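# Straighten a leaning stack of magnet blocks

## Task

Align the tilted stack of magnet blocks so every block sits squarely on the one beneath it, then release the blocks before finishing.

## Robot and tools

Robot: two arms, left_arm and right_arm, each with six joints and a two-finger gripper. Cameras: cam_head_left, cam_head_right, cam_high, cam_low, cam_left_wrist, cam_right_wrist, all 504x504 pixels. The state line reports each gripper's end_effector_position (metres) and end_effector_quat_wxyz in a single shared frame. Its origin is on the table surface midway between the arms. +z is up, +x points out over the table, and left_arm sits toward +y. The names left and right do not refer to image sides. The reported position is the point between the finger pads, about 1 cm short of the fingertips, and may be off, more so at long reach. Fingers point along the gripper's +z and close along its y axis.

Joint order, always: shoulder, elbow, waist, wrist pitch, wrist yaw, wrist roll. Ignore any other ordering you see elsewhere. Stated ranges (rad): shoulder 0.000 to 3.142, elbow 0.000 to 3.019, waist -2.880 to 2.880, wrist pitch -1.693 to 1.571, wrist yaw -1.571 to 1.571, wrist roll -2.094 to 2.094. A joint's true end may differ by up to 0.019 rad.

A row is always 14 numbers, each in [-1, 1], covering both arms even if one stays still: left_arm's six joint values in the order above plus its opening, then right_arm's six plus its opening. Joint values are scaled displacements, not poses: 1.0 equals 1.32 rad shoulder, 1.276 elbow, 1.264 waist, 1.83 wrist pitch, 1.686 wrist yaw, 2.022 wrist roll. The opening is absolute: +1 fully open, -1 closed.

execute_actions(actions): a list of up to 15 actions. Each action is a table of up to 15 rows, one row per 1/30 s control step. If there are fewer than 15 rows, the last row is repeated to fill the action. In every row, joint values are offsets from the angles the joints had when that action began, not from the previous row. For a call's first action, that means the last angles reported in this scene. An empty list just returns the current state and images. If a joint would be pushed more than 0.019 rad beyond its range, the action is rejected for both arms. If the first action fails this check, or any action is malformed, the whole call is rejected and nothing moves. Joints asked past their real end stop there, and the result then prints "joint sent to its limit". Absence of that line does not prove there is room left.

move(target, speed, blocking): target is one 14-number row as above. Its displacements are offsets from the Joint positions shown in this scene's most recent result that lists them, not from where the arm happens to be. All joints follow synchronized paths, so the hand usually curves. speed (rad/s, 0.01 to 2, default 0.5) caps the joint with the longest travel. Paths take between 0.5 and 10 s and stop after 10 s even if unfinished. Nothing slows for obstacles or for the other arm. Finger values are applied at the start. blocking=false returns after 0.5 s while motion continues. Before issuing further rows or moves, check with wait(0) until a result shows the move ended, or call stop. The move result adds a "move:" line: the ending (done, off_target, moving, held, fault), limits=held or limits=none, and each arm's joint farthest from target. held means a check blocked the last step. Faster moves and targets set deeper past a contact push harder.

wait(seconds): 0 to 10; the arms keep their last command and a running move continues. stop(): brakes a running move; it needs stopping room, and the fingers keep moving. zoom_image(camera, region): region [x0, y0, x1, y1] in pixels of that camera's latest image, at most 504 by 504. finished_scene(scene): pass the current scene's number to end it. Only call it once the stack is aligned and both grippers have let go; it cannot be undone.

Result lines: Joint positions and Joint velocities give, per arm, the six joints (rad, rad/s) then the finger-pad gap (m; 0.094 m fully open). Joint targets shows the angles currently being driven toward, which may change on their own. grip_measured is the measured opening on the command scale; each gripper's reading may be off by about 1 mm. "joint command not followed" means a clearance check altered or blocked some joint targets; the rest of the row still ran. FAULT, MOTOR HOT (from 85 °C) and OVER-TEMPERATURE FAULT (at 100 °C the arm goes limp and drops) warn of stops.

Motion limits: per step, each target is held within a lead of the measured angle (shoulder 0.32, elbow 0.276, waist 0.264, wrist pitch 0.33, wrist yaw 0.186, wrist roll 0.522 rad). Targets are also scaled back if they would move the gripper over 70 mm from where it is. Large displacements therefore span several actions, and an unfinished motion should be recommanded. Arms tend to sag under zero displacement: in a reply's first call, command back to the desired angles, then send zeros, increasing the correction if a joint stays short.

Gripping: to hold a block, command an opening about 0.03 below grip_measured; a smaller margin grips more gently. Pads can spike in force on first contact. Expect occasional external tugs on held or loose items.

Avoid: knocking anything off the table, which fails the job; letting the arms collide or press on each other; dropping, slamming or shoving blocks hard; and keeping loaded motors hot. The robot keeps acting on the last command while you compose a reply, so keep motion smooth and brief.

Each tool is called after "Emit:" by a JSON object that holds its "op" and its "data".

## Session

Emit:
{"op": "execute_actions", "data": {"actions": []}}

Scene clock: 0.00 s.
left_arm: end_effector_position=(+0.2368, +0.5071, +0.2485) grip_measured=+1.000 end_effector_quat_wxyz=(+0.069, +0.804, -0.587, +0.065) | right_arm: end_effector_position=(+0.3044, -0.0669, +0.3723) grip_measured=+1.000 end_effector_quat_wxyz=(+0.587, -0.501, +0.628, -0.101)
Joint names: [shoulder, elbow, waist, wrist pitch, wrist yaw, wrist roll]
Joint positions: left_arm=[ 1.262  1.206  0.965 -1.651  0.132 -0.943  0.094] | right_arm=[ 0.688  0.744  0.581 -0.361  0.244 -0.767  0.094]
Joint velocities: left_arm=[-0.005 -0.002 -0.005 -0.017  0.022 -0.007  0.   ] | right_arm=[-0.005 -0.012  0.005 -0.017  0.066  0.051  0.   ]
Motor temperatures (°C, as the motors report them): left_arm=[32 30 28 27 30 28] | right_arm=[33 34 28 29 30 28]
Joint targets: left_arm=[1.258 1.233 0.965 -1.651 0.132 -0.943] | right_arm=[0.687 0.776 0.581 -0.356 0.244 -0.767]

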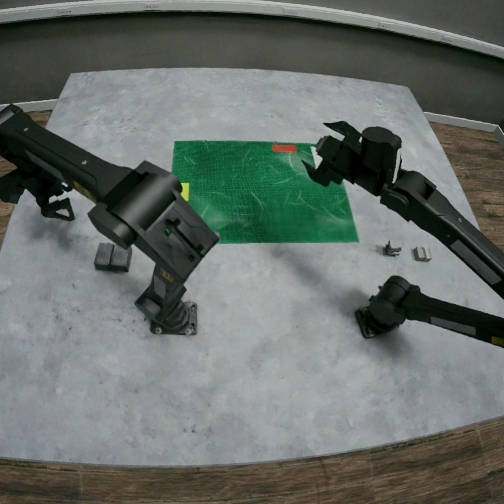

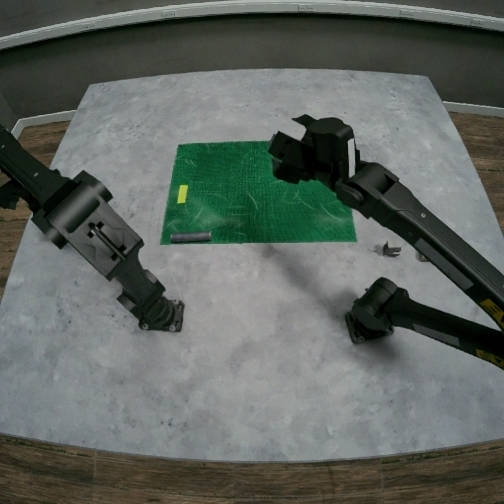

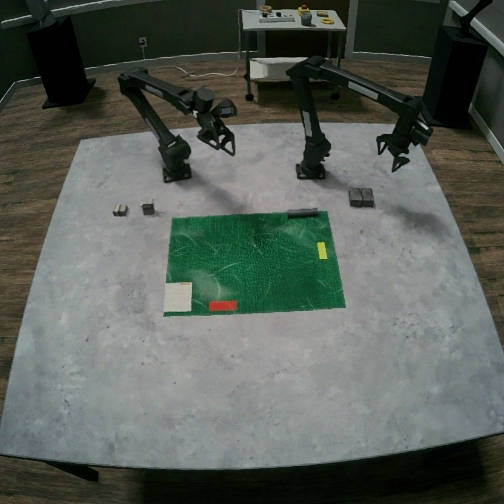

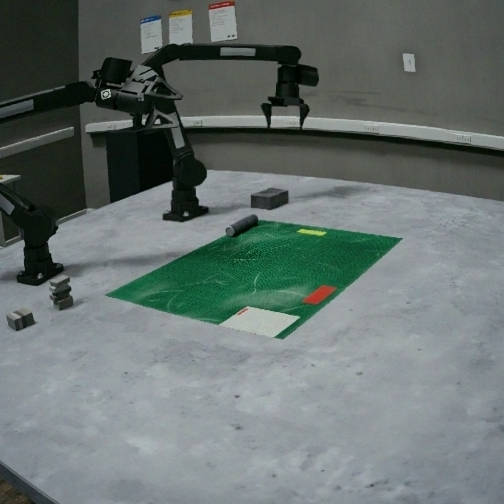

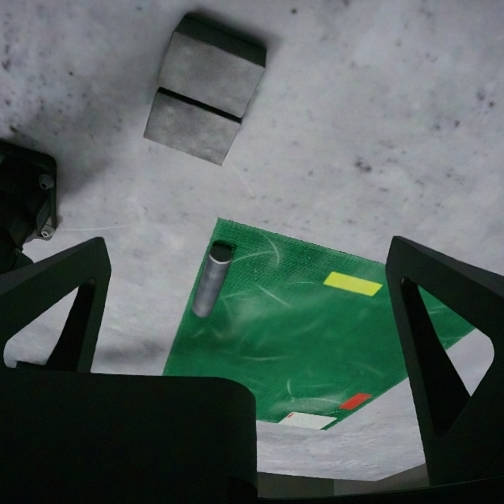

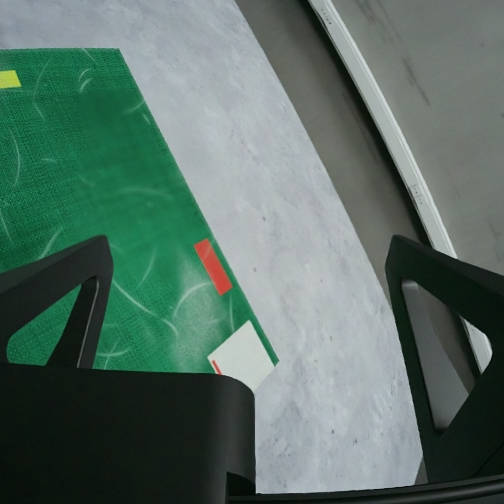

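Emit:
{"op": "zoom_image", "data": {"camera": "cam_low", "region": [0,255,110,345]}}

Emit:
{"op": "zoom_image", "data": {"camera": "cam_head_left", "region": [350,215,450,285]}}

Emit:
{"op": "zoom_image", "data": {"camera": "cam_high", "region": [100,180,190,240]}}

Region (0, 255, 110, 345) of cam_low's 504x504 image, scaled by 4.582, with more detail than that image has; it fills the top 412 rows of this view, and the rest is white.

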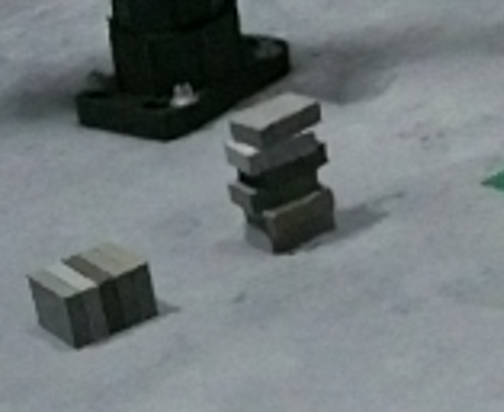

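Region (350, 215, 450, 285) of cam_head_left's 504x504 image, scaled by 5.040, with more detail than that image has; it fills the top 353 rows of this view, and the rest is white.

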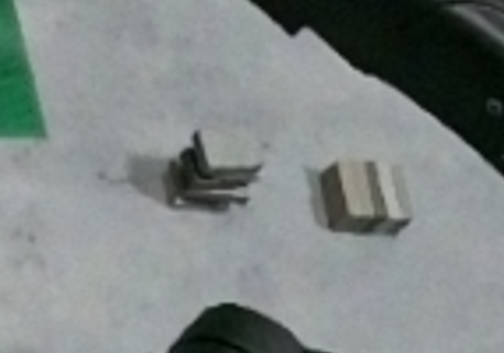

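Region (100, 180, 190, 240) of cam_high's 504x504 image, scaled by 5.600, with more detail than that image has.

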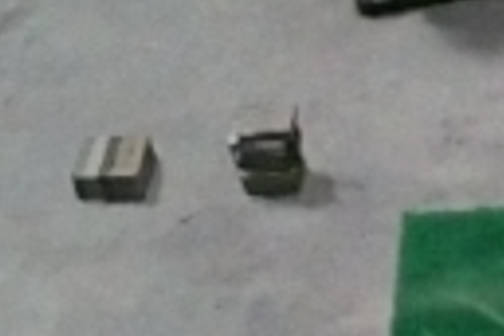

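Emit:
{"op": "move", "data": {"target": [0,0.02,0,0,0,0,1,0.25,0.02,-0.855,-0.51,-0.145,0.93,1], "speed": 1}}

Scene clock: 5.73 s.
left_arm: end_effector_position=(+0.2361, +0.5062, +0.2470) grip_measured=+1.000 end_effector_quat_wxyz=(+0.071, +0.804, -0.586, +0.065) | right_arm: end_effector_position=(+0.2368, -0.3793, +0.1406) grip_measured=+1.000 end_effector_quat_wxyz=(+0.010, +0.650, +0.760, +0.003)
Joint names: [shoulder, elbow, waist, wrist pitch, wrist yaw, wrist roll]
Joint positions: left_arm=[ 1.262  1.202  0.965 -1.651  0.132 -0.943  0.094] | right_arm=[ 1.012  0.744 -0.494 -1.281  0.002  1.1    0.094]
Joint velocities: left_arm=[ 0.005 -0.007 -0.015 -0.002  0.095 -0.007  0.   ] | right_arm=[-0.005 -0.007  0.005 -0.017  0.007 -0.051  0.   ]
Motor temperatures (°C, as the motors report them): left_arm=[32 32 28 27 30 28] | right_arm=[33 36 28 29 30 28]
Joint targets: left_arm=[1.262 1.231 0.965 -1.651 0.132 -0.943] | right_arm=[1.018 0.769 -0.500 -1.294 -0.000 1.113]
move: off_target (left_arm, right_arm); limits=none; left_arm: farthest joint: the elbow, 0.030 radians from its target (0.026 radians at the start); right_arm: farthest joint: the elbow, 0.026 radians from its target (0.026 radians at the start)

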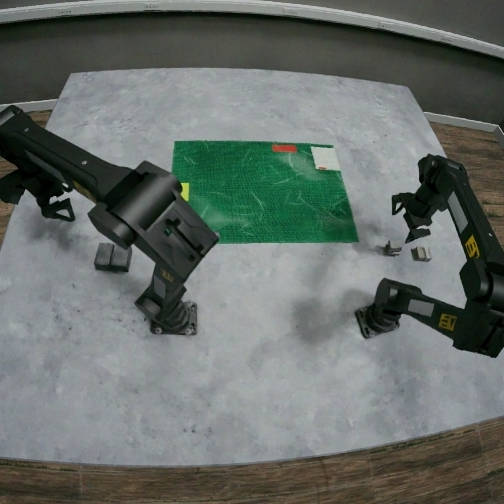

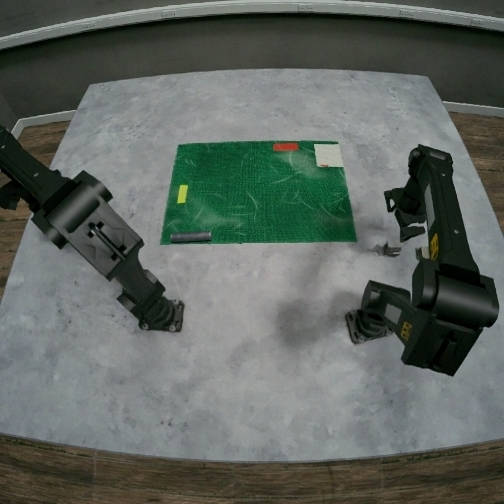

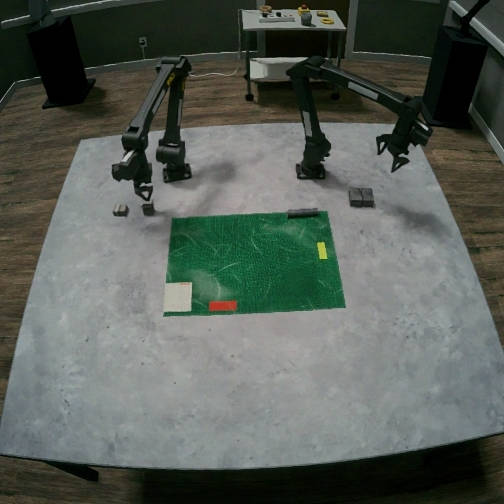

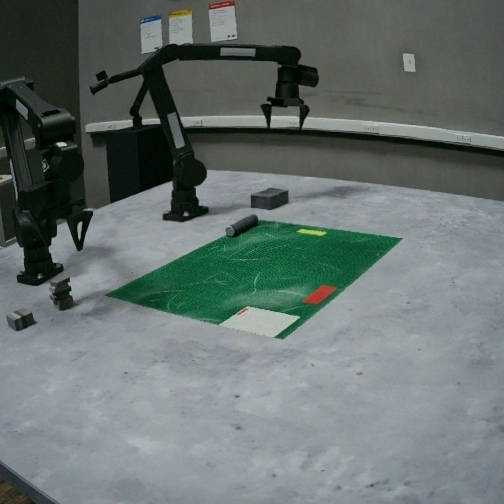

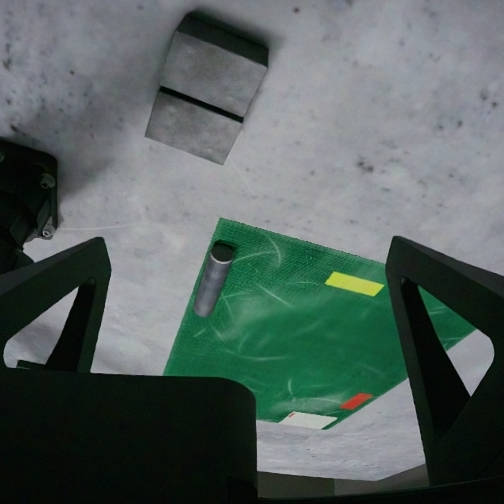

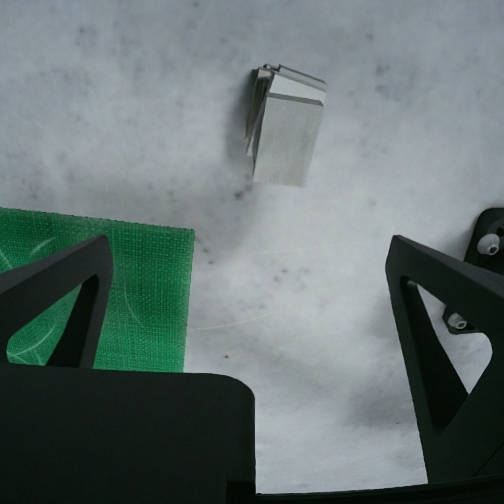

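Emit:
{"op": "move", "data": {"target": [0,0.02,0,0,0,0,1,-0.008,-0.1,-0.056,0.077,0,0.054,1], "speed": 0.3}}

Emit:
{"op": "zoom_image", "data": {"camera": "cam_right_wrist", "region": [150,60,350,260]}}

Scene clock: 11.47 s.
left_arm: end_effector_position=(+0.2359, +0.5058, +0.2465) grip_measured=+1.000 end_effector_quat_wxyz=(+0.071, +0.804, -0.586, +0.065) | right_arm: end_effector_position=(+0.2142, -0.3865, +0.0923) grip_measured=+1.000 end_effector_quat_wxyz=(+0.007, +0.707, +0.707, +0.002)
Joint names: [shoulder, elbow, waist, wrist pitch, wrist yaw, wrist roll]
Joint positions: left_arm=[ 1.262  1.2    0.965 -1.651  0.132 -0.943  0.094] | right_arm=[ 1.012  0.61  -0.553 -1.155  0.002  1.197  0.094]
Joint velocities: left_arm=[-0.005 -0.012 -0.005  0.007 -0.007 -0.007  0.   ] | right_arm=[ 0.005 -0.012 -0.015 -0.002 -0.037  0.007  0.   ]
Motor temperatures (°C, as the motors report them): left_arm=[32 33 28 27 30 28] | right_arm=[33 37 28 29 30 28]
Joint targets: left_arm=[1.262 1.227 0.965 -1.651 0.132 -0.943] | right_arm=[1.001 0.616 -0.564 -1.141 0.002 1.210]
move: off_target (left_arm); limits=none; left_arm: farthest joint: the elbow, 0.027 radians from its target (0.026 radians at the start); right_arm: farthest joint: the wrist pitch, 0.015 radians from its target (0.141 radians at the start)

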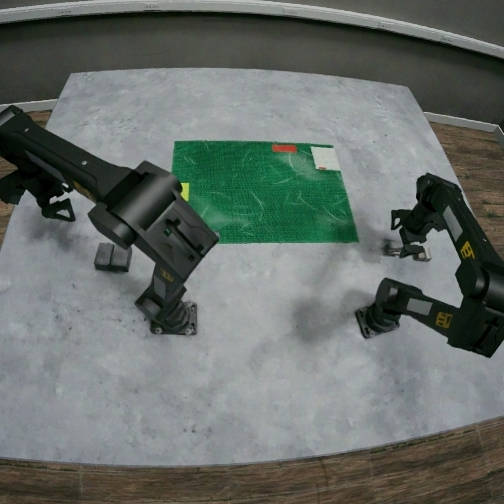

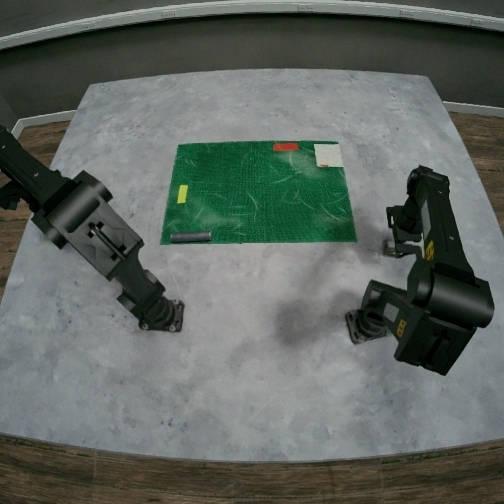

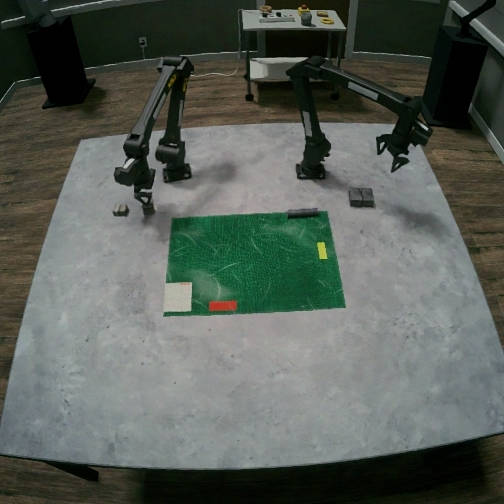

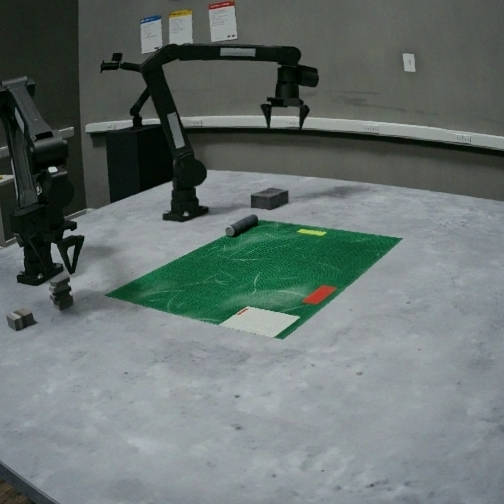

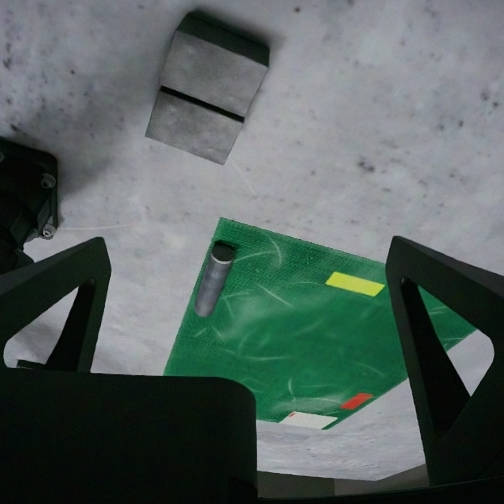

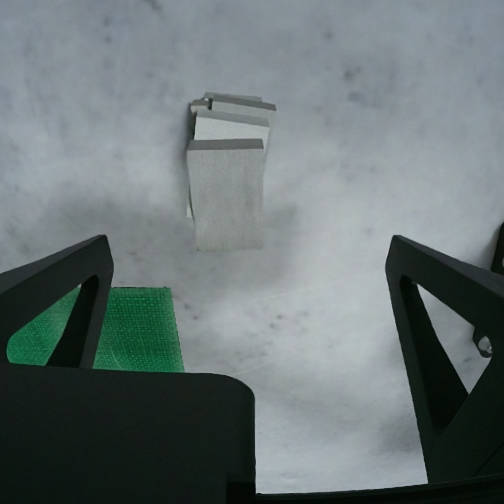

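Region (150, 60, 350, 260) of cam_right_wrist's 504x504 image, scaled by 2.520, with more detail than that image has.

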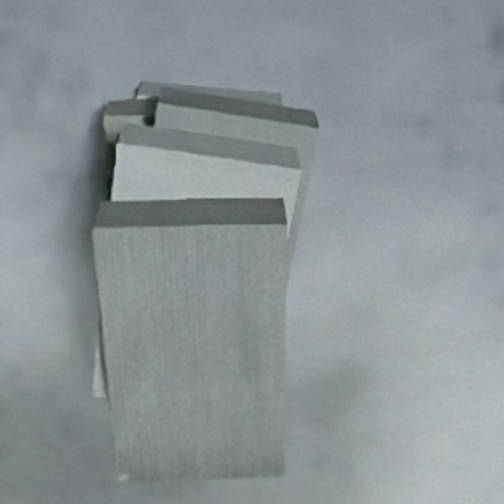

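Emit:
{"op": "move", "data": {"target": [0,0.022,0,0,0,0,1,0.099,-0.06,0,0.12,0,0.02,1], "speed": 0.2}}

Scene clock: 14.13 s.
left_arm: end_effector_position=(+0.2355, +0.5053, +0.2455) grip_measured=+1.000 end_effector_quat_wxyz=(+0.073, +0.804, -0.586, +0.065) | right_arm: end_effector_position=(+0.2221, -0.3896, +0.0394) grip_measured=+1.000 end_effector_quat_wxyz=(+0.007, +0.717, +0.697, +0.002)
Joint names: [shoulder, elbow, waist, wrist pitch, wrist yaw, wrist roll]
Joint positions: left_arm=[ 1.262  1.197  0.965 -1.651  0.132 -0.943  0.094] | right_arm=[ 1.137  0.531 -0.553 -0.95   0.002  1.224  0.094]
Joint velocities: left_arm=[-0.005  0.017  0.005  0.017  0.022  0.007  0.   ] | right_arm=[-0.015 -0.002  0.005 -0.002  0.007  0.037  0.   ]
Motor temperatures (°C, as the motors report them): left_arm=[32 33 28 27 30 28] | right_arm=[33 37 28 29 30 28]
Joint targets: left_arm=[1.262 1.228 0.965 -1.651 0.132 -0.943] | right_arm=[1.143 0.533 -0.553 -0.936 0.002 1.237]
move: off_target (left_arm); limits=none; left_arm: farthest joint: the elbow, 0.031 radians from its target (0.028 radians at the start); right_arm: farthest joint: the wrist pitch, 0.015 radians from its target (0.220 radians at the start)

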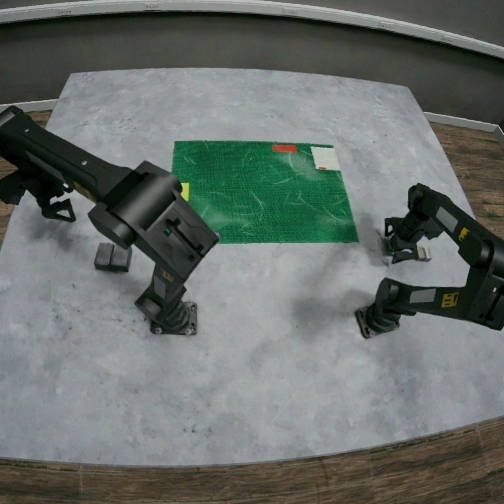

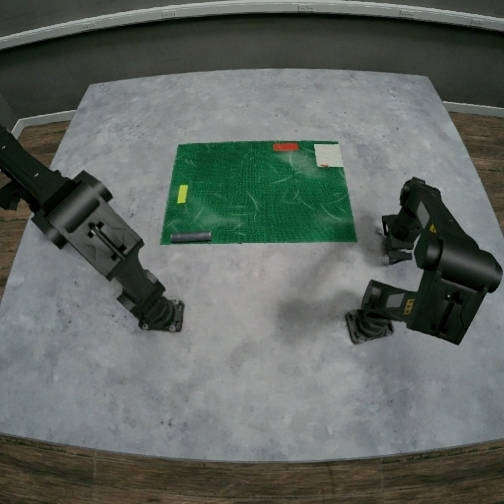

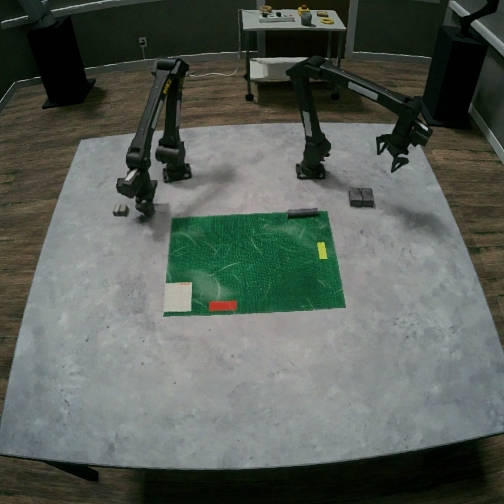

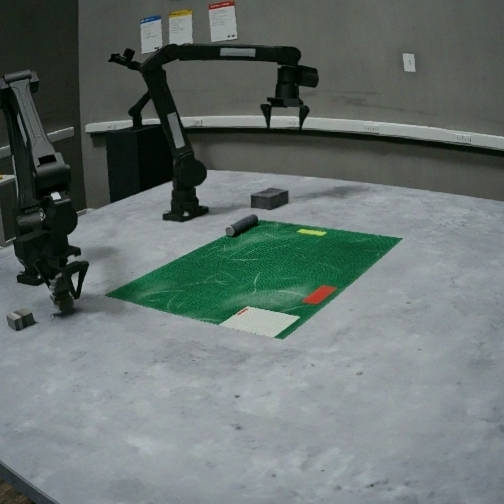

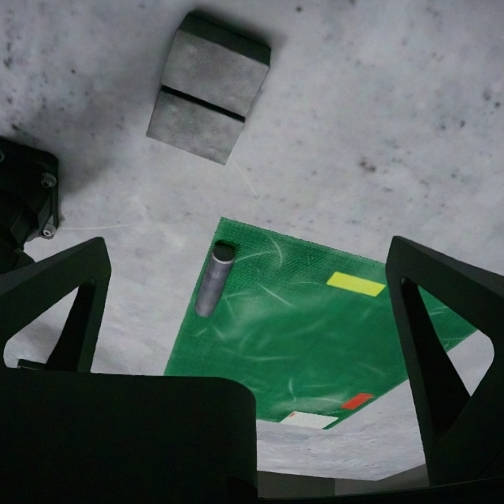

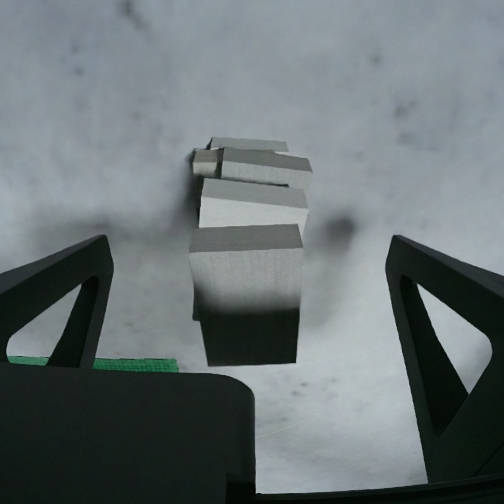

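Emit:
{"op": "move", "data": {"target": [0,0.025,0,0,0,0,1,0.035,-0.011,0,0.04,0,0,0.3], "speed": 0.1}}

Emit:
{"op": "zoom_image", "data": {"camera": "cam_low", "region": [20,240,110,330]}}

Scene clock: 16.37 s.
left_arm: end_effector_position=(+0.2353, +0.5050, +0.2451) grip_measured=+1.000 end_effector_quat_wxyz=(+0.073, +0.804, -0.586, +0.065) | right_arm: end_effector_position=(+0.2254, -0.3909, +0.0265) grip_measured=+0.303 end_effector_quat_wxyz=(+0.010, +0.717, +0.697, +0.003)
Joint names: [shoulder, elbow, waist, wrist pitch, wrist yaw, wrist roll]
Joint positions: left_arm=[ 1.262  1.196  0.965 -1.651  0.132 -0.943  0.094] | right_arm=[ 1.175  0.516 -0.553 -0.892  0.002  1.225  0.061]
Joint velocities: left_arm=[-0.005  0.007 -0.005  0.002  0.066 -0.037  0.   ] | right_arm=[-0.005 -0.012 -0.005  0.002 -0.037 -0.037  0.001]
Motor temperatures (°C, as the motors report them): left_arm=[32 33 28 27 30 28] | right_arm=[33 37 28 29 30 28]
Joint targets: left_arm=[1.262 1.230 0.965 -1.651 0.132 -0.943] | right_arm=[1.183 0.517 -0.553 -0.877 0.002 1.225]
move: off_target (left_arm); limits=none; left_arm: farthest joint: the elbow, 0.033 radians from its target (0.031 radians at the start); right_arm: farthest joint: the wrist pitch, 0.015 radians from its target (0.074 radians at the start)

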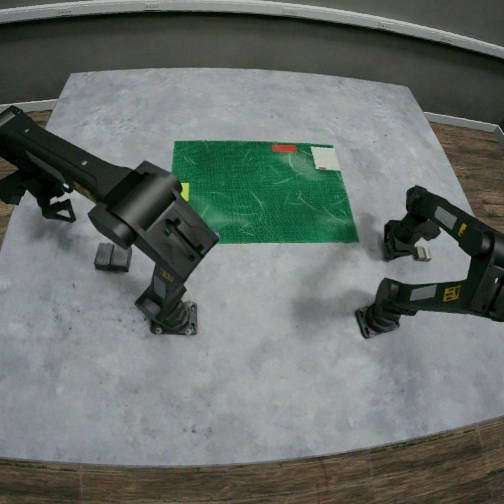

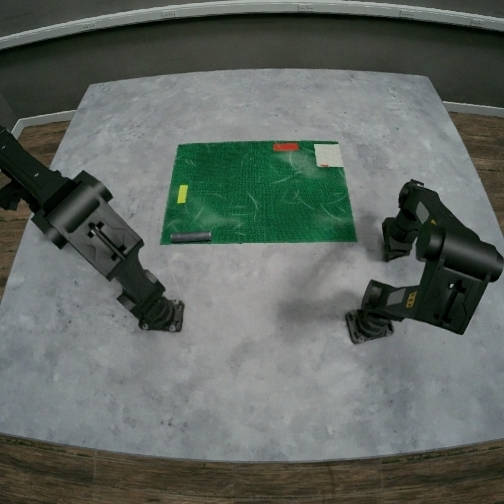

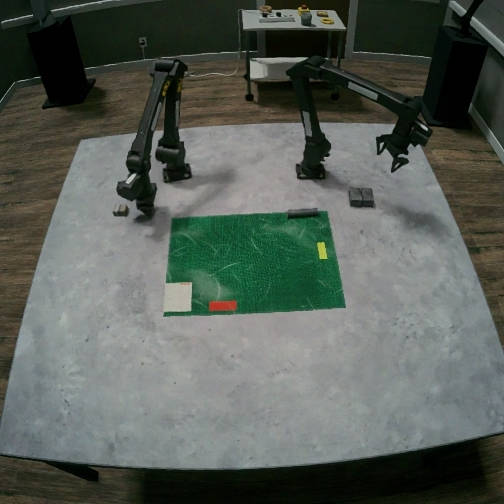

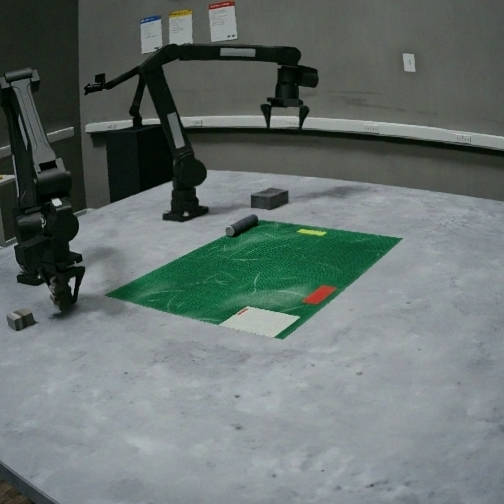

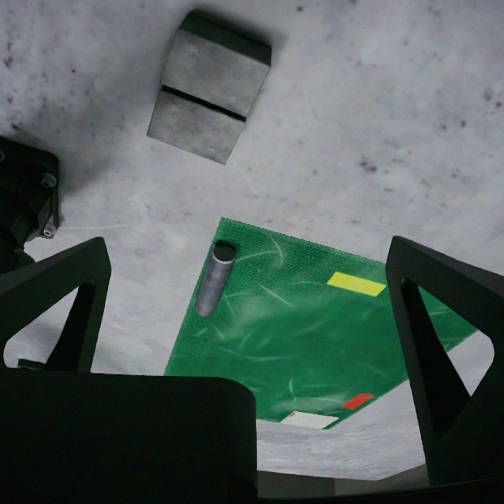

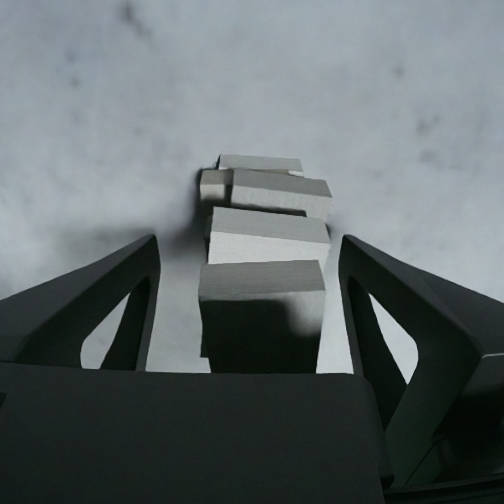

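Region (20, 240, 110, 330) of cam_low's 504x504 image, scaled by 5.600, with more detail than that image has.

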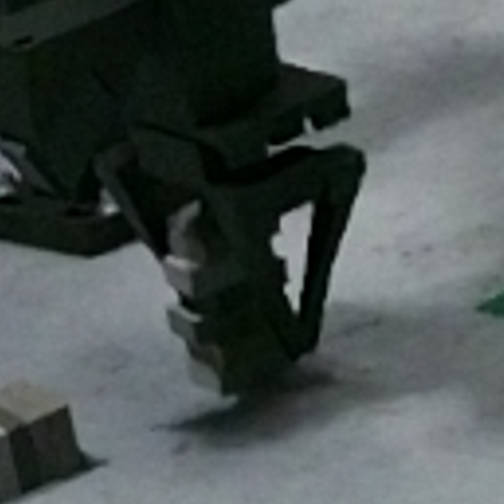

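Emit:
{"op": "move", "data": {"target": [0,0.025,0,0,0,0,1,0.014,-0.008,-0.029,0.018,0,0,0.3], "speed": 0.06}}

Emit:
{"op": "zoom_image", "data": {"camera": "cam_low", "region": [20,240,110,330]}}

Scene clock: 19.70 s.
left_arm: end_effector_position=(+0.2353, +0.5050, +0.2451) grip_measured=+1.000 end_effector_quat_wxyz=(+0.073, +0.804, -0.586, +0.065) | right_arm: end_effector_position=(+0.2216, -0.3958, +0.0212) grip_measured=+0.303 end_effector_quat_wxyz=(+0.009, +0.726, +0.688, +0.003)
Joint names: [shoulder, elbow, waist, wrist pitch, wrist yaw, wrist roll]
Joint positions: left_arm=[ 1.262  1.196  0.965 -1.651  0.132 -0.943  0.094] | right_arm=[ 1.185  0.506 -0.577 -0.874  0.002  1.225  0.061]
Joint velocities: left_arm=[-0.005 -0.007  0.005  0.002 -0.007 -0.022  0.   ] | right_arm=[-0.005  0.012  0.005 -0.012  0.037  0.037 -0.001]
Motor temperatures (°C, as the motors report them): left_arm=[32 34 28 27 30 28] | right_arm=[33 37 28 29 30 28]
Joint targets: left_arm=[1.262 1.228 0.965 -1.651 0.132 -0.943] | right_arm=[1.194 0.506 -0.590 -0.859 0.002 1.225]
move: off_target (left_arm); limits=none; left_arm: farthest joint: the elbow, 0.032 radians from its target (0.032 radians at the start); right_arm: farthest joint: the wrist pitch, 0.015 radians from its target (0.033 radians at the start)

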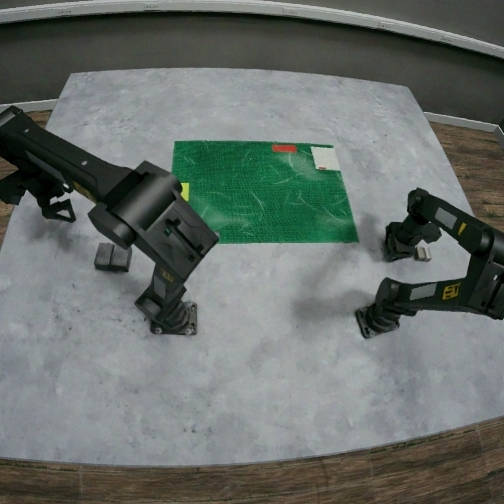

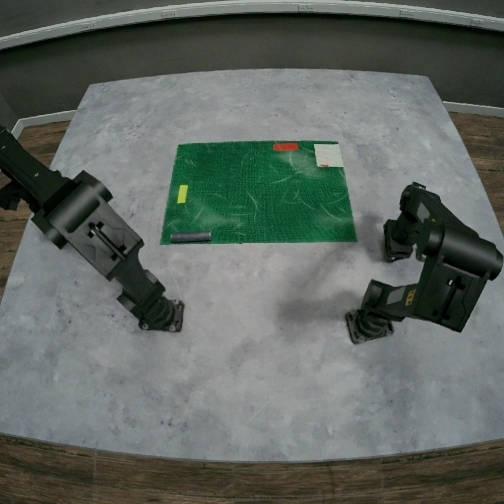

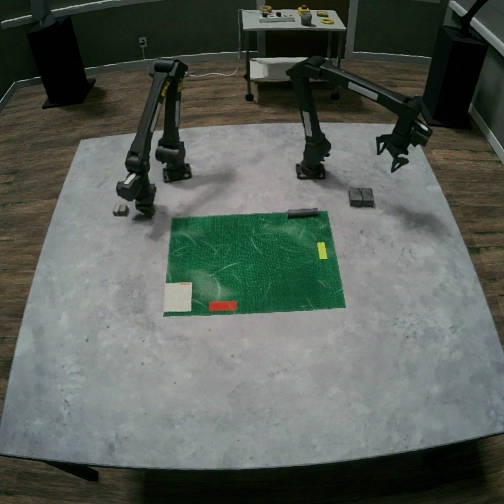

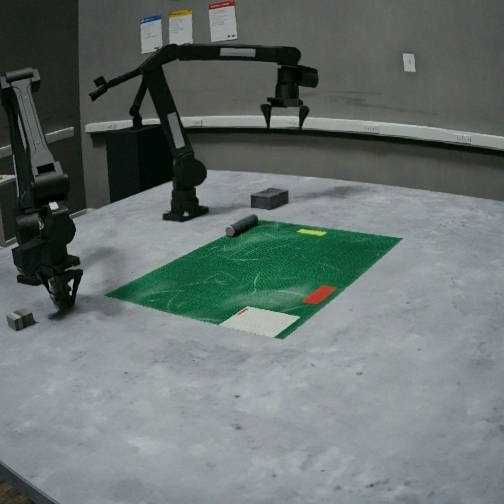

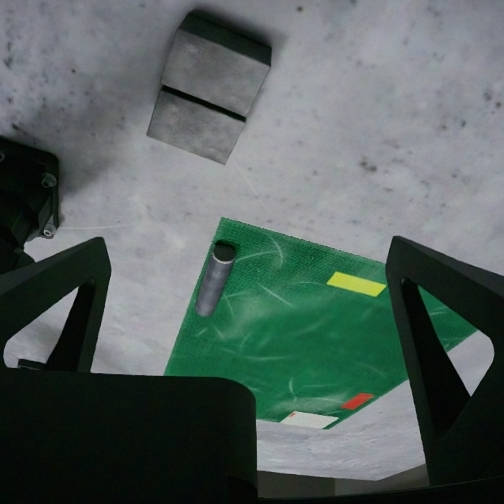

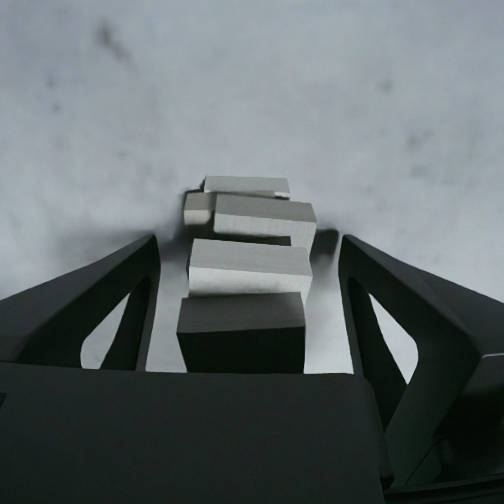

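Region (20, 240, 110, 330) of cam_low's 504x504 image, scaled by 5.600, with more detail than that image has.

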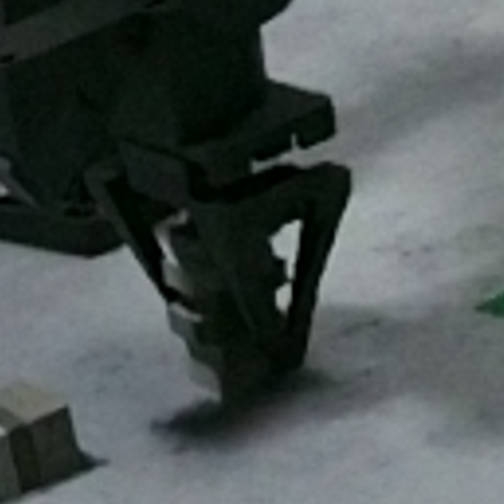

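Emit:
{"op": "move", "data": {"target": [0,0.025,0,0,0,0,1,0.016,0.01,0,0.012,0,0,0.0], "speed": 0.05}}

Emit:
{"op": "execute_actions", "data": {"actions": [[[0,0.025,0,0,0,0,1,0,0.01,0,0,0,0,-0.15]],[[0,0.025,0,0,0,0,1,0,0.01,0,0,0,0,-0.27]],[[0,0.025,0,0,0,0,1,0,0.01,0,0,0,0,-0.38]],[[0,0.025,0,0,0,0,1,0,0.01,0,0,0,0,-0.5]],[[0,0.025,0,0,0,0,1,0,0.01,0,0,0,0,-0.5]]]}}

Scene clock: 21.83 s.
left_arm: end_effector_position=(+0.2352, +0.5049, +0.2449) grip_measured=+1.000 end_effector_quat_wxyz=(+0.074, +0.804, -0.586, +0.065) | right_arm: end_effector_position=(+0.2219, -0.3959, +0.0184) grip_measured=+0.003 end_effector_quat_wxyz=(+0.006, +0.726, +0.688, +0.001)
Joint names: [shoulder, elbow, waist, wrist pitch, wrist yaw, wrist roll]
Joint positions: left_arm=[ 1.262  1.196  0.965 -1.651  0.132 -0.943  0.094] | right_arm=[ 1.198  0.506 -0.577 -0.866  0.002  1.225  0.047]
Joint velocities: left_arm=[-0.005 -0.007 -0.005 -0.002  0.037  0.022  0.   ] | right_arm=[ 0.005 -0.007 -0.015 -0.012  0.007  0.037  0.   ]
Motor temperatures (°C, as the motors report them): left_arm=[32 34 28 27 30 28] | right_arm=[33 37 28 29 30 28]
Joint targets: left_arm=[1.262 1.228 0.965 -1.651 0.132 -0.943] | right_arm=[1.206 0.518 -0.577 -0.852 0.002 1.225]
move: off_target (left_arm); limits=none; left_arm: farthest joint: the elbow, 0.032 radians from its target (0.032 radians at the start); right_arm: farthest joint: the wrist pitch, 0.014 radians from its target (0.022 radians at the start)

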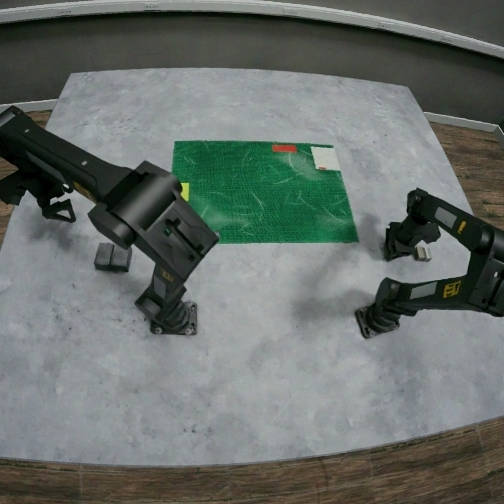

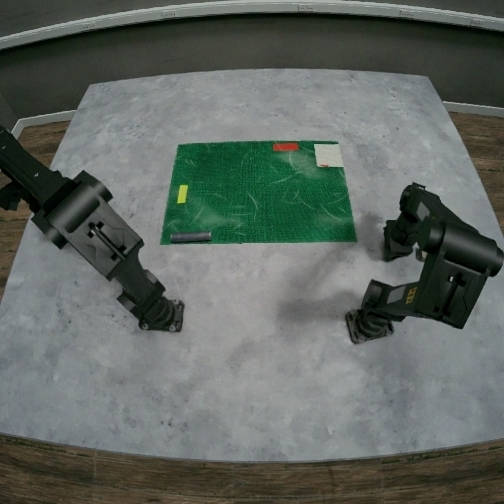

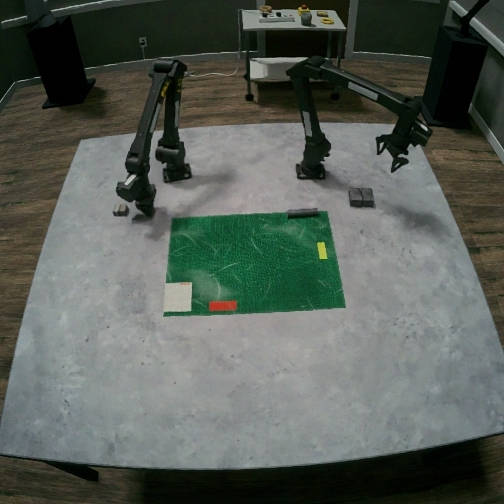

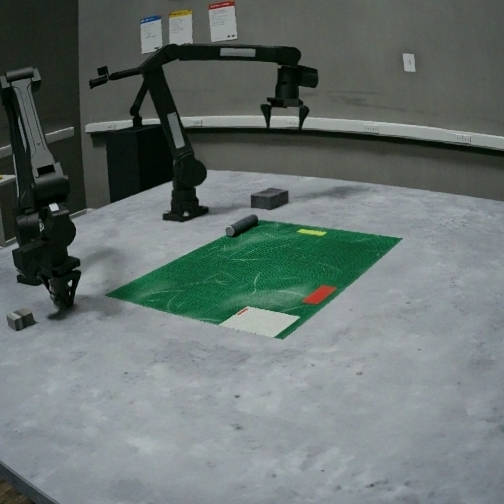

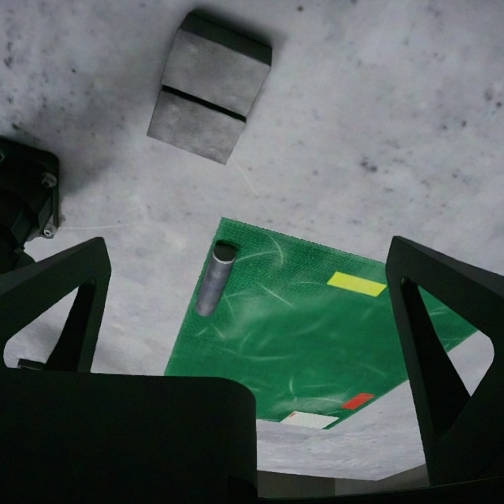

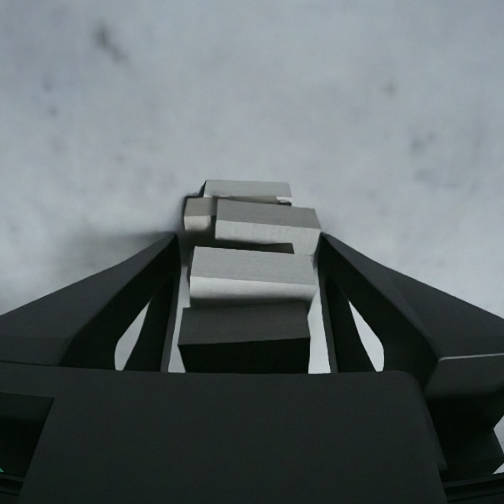

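Scene clock: 24.33 s.
left_arm: end_effector_position=(+0.2352, +0.5049, +0.2449) grip_measured=+1.000 end_effector_quat_wxyz=(+0.074, +0.804, -0.586, +0.065) | right_arm: end_effector_position=(+0.2220, -0.3959, +0.0184) grip_measured=-0.464 end_effector_quat_wxyz=(+0.006, +0.726, +0.688, +0.002)
Joint names: [shoulder, elbow, waist, wrist pitch, wrist yaw, wrist roll]
Joint positions: left_arm=[ 1.262  1.196  0.965 -1.651  0.132 -0.943  0.094] | right_arm=[ 1.198  0.506 -0.577 -0.866  0.002  1.225  0.025]
Joint velocities: left_arm=[-0.005 -0.007 -0.024  0.017 -0.037  0.007  0.   ] | right_arm=[-0.024 -0.012 -0.005 -0.012 -0.051 -0.051 -0.   ]
Motor temperatures (°C, as the motors report them): left_arm=[32 34 28 27 30 28] | right_arm=[33 37 28 29 30 28]
Joint targets: left_arm=[1.262 1.227 0.965 -1.651 0.132 -0.943] | right_arm=[1.198 0.518 -0.577 -0.866 0.002 1.225]

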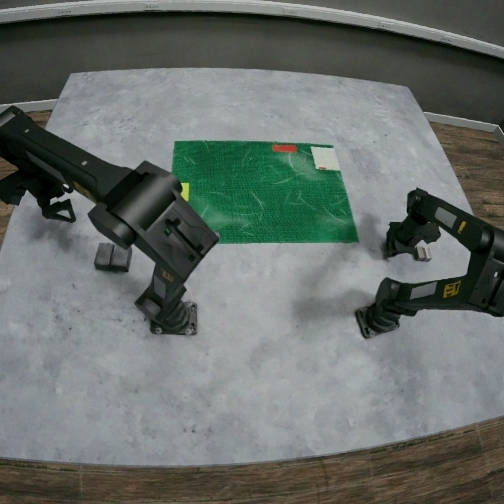

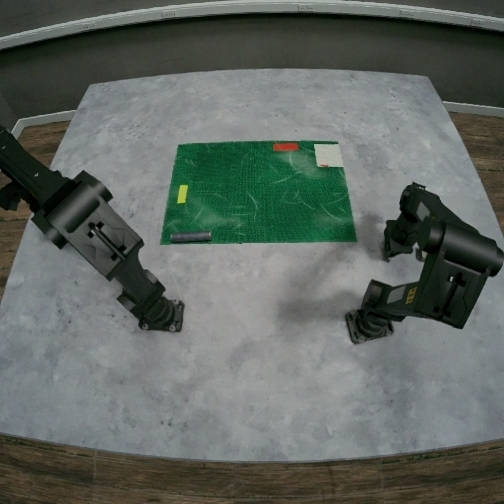

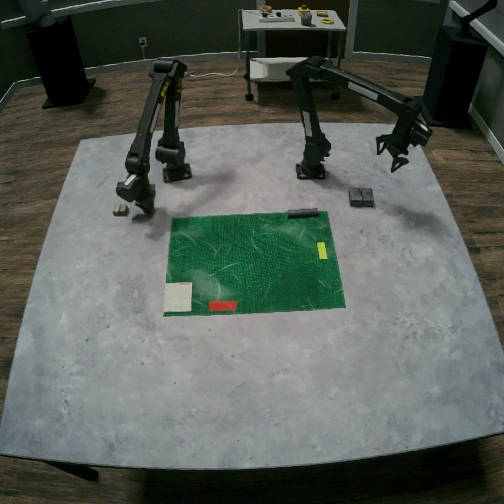

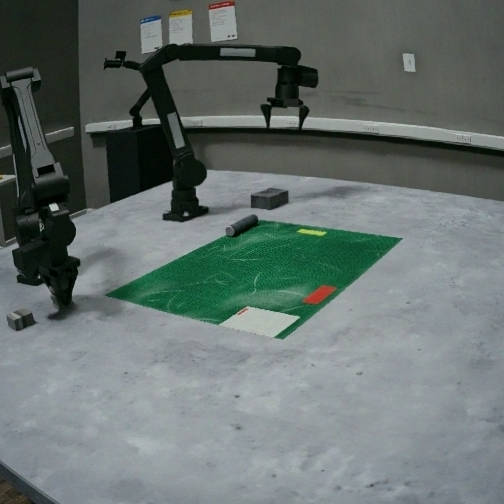

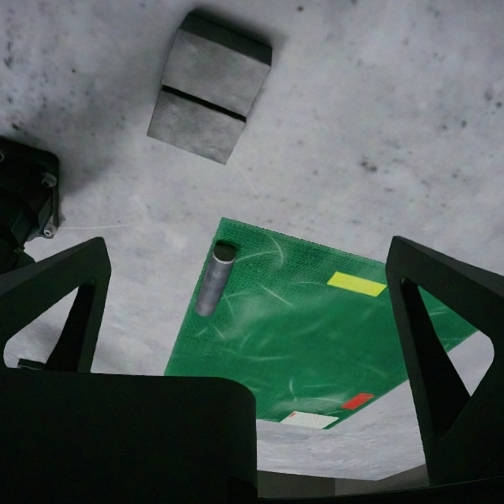

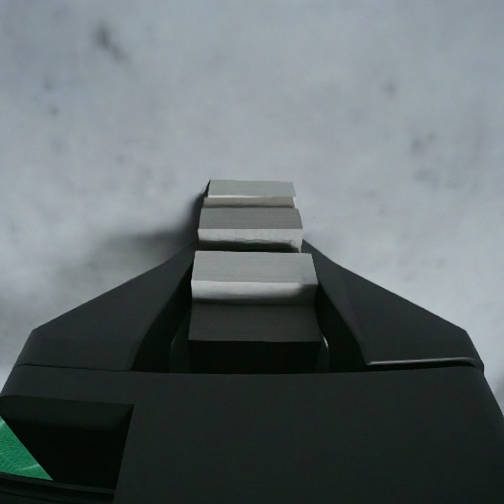

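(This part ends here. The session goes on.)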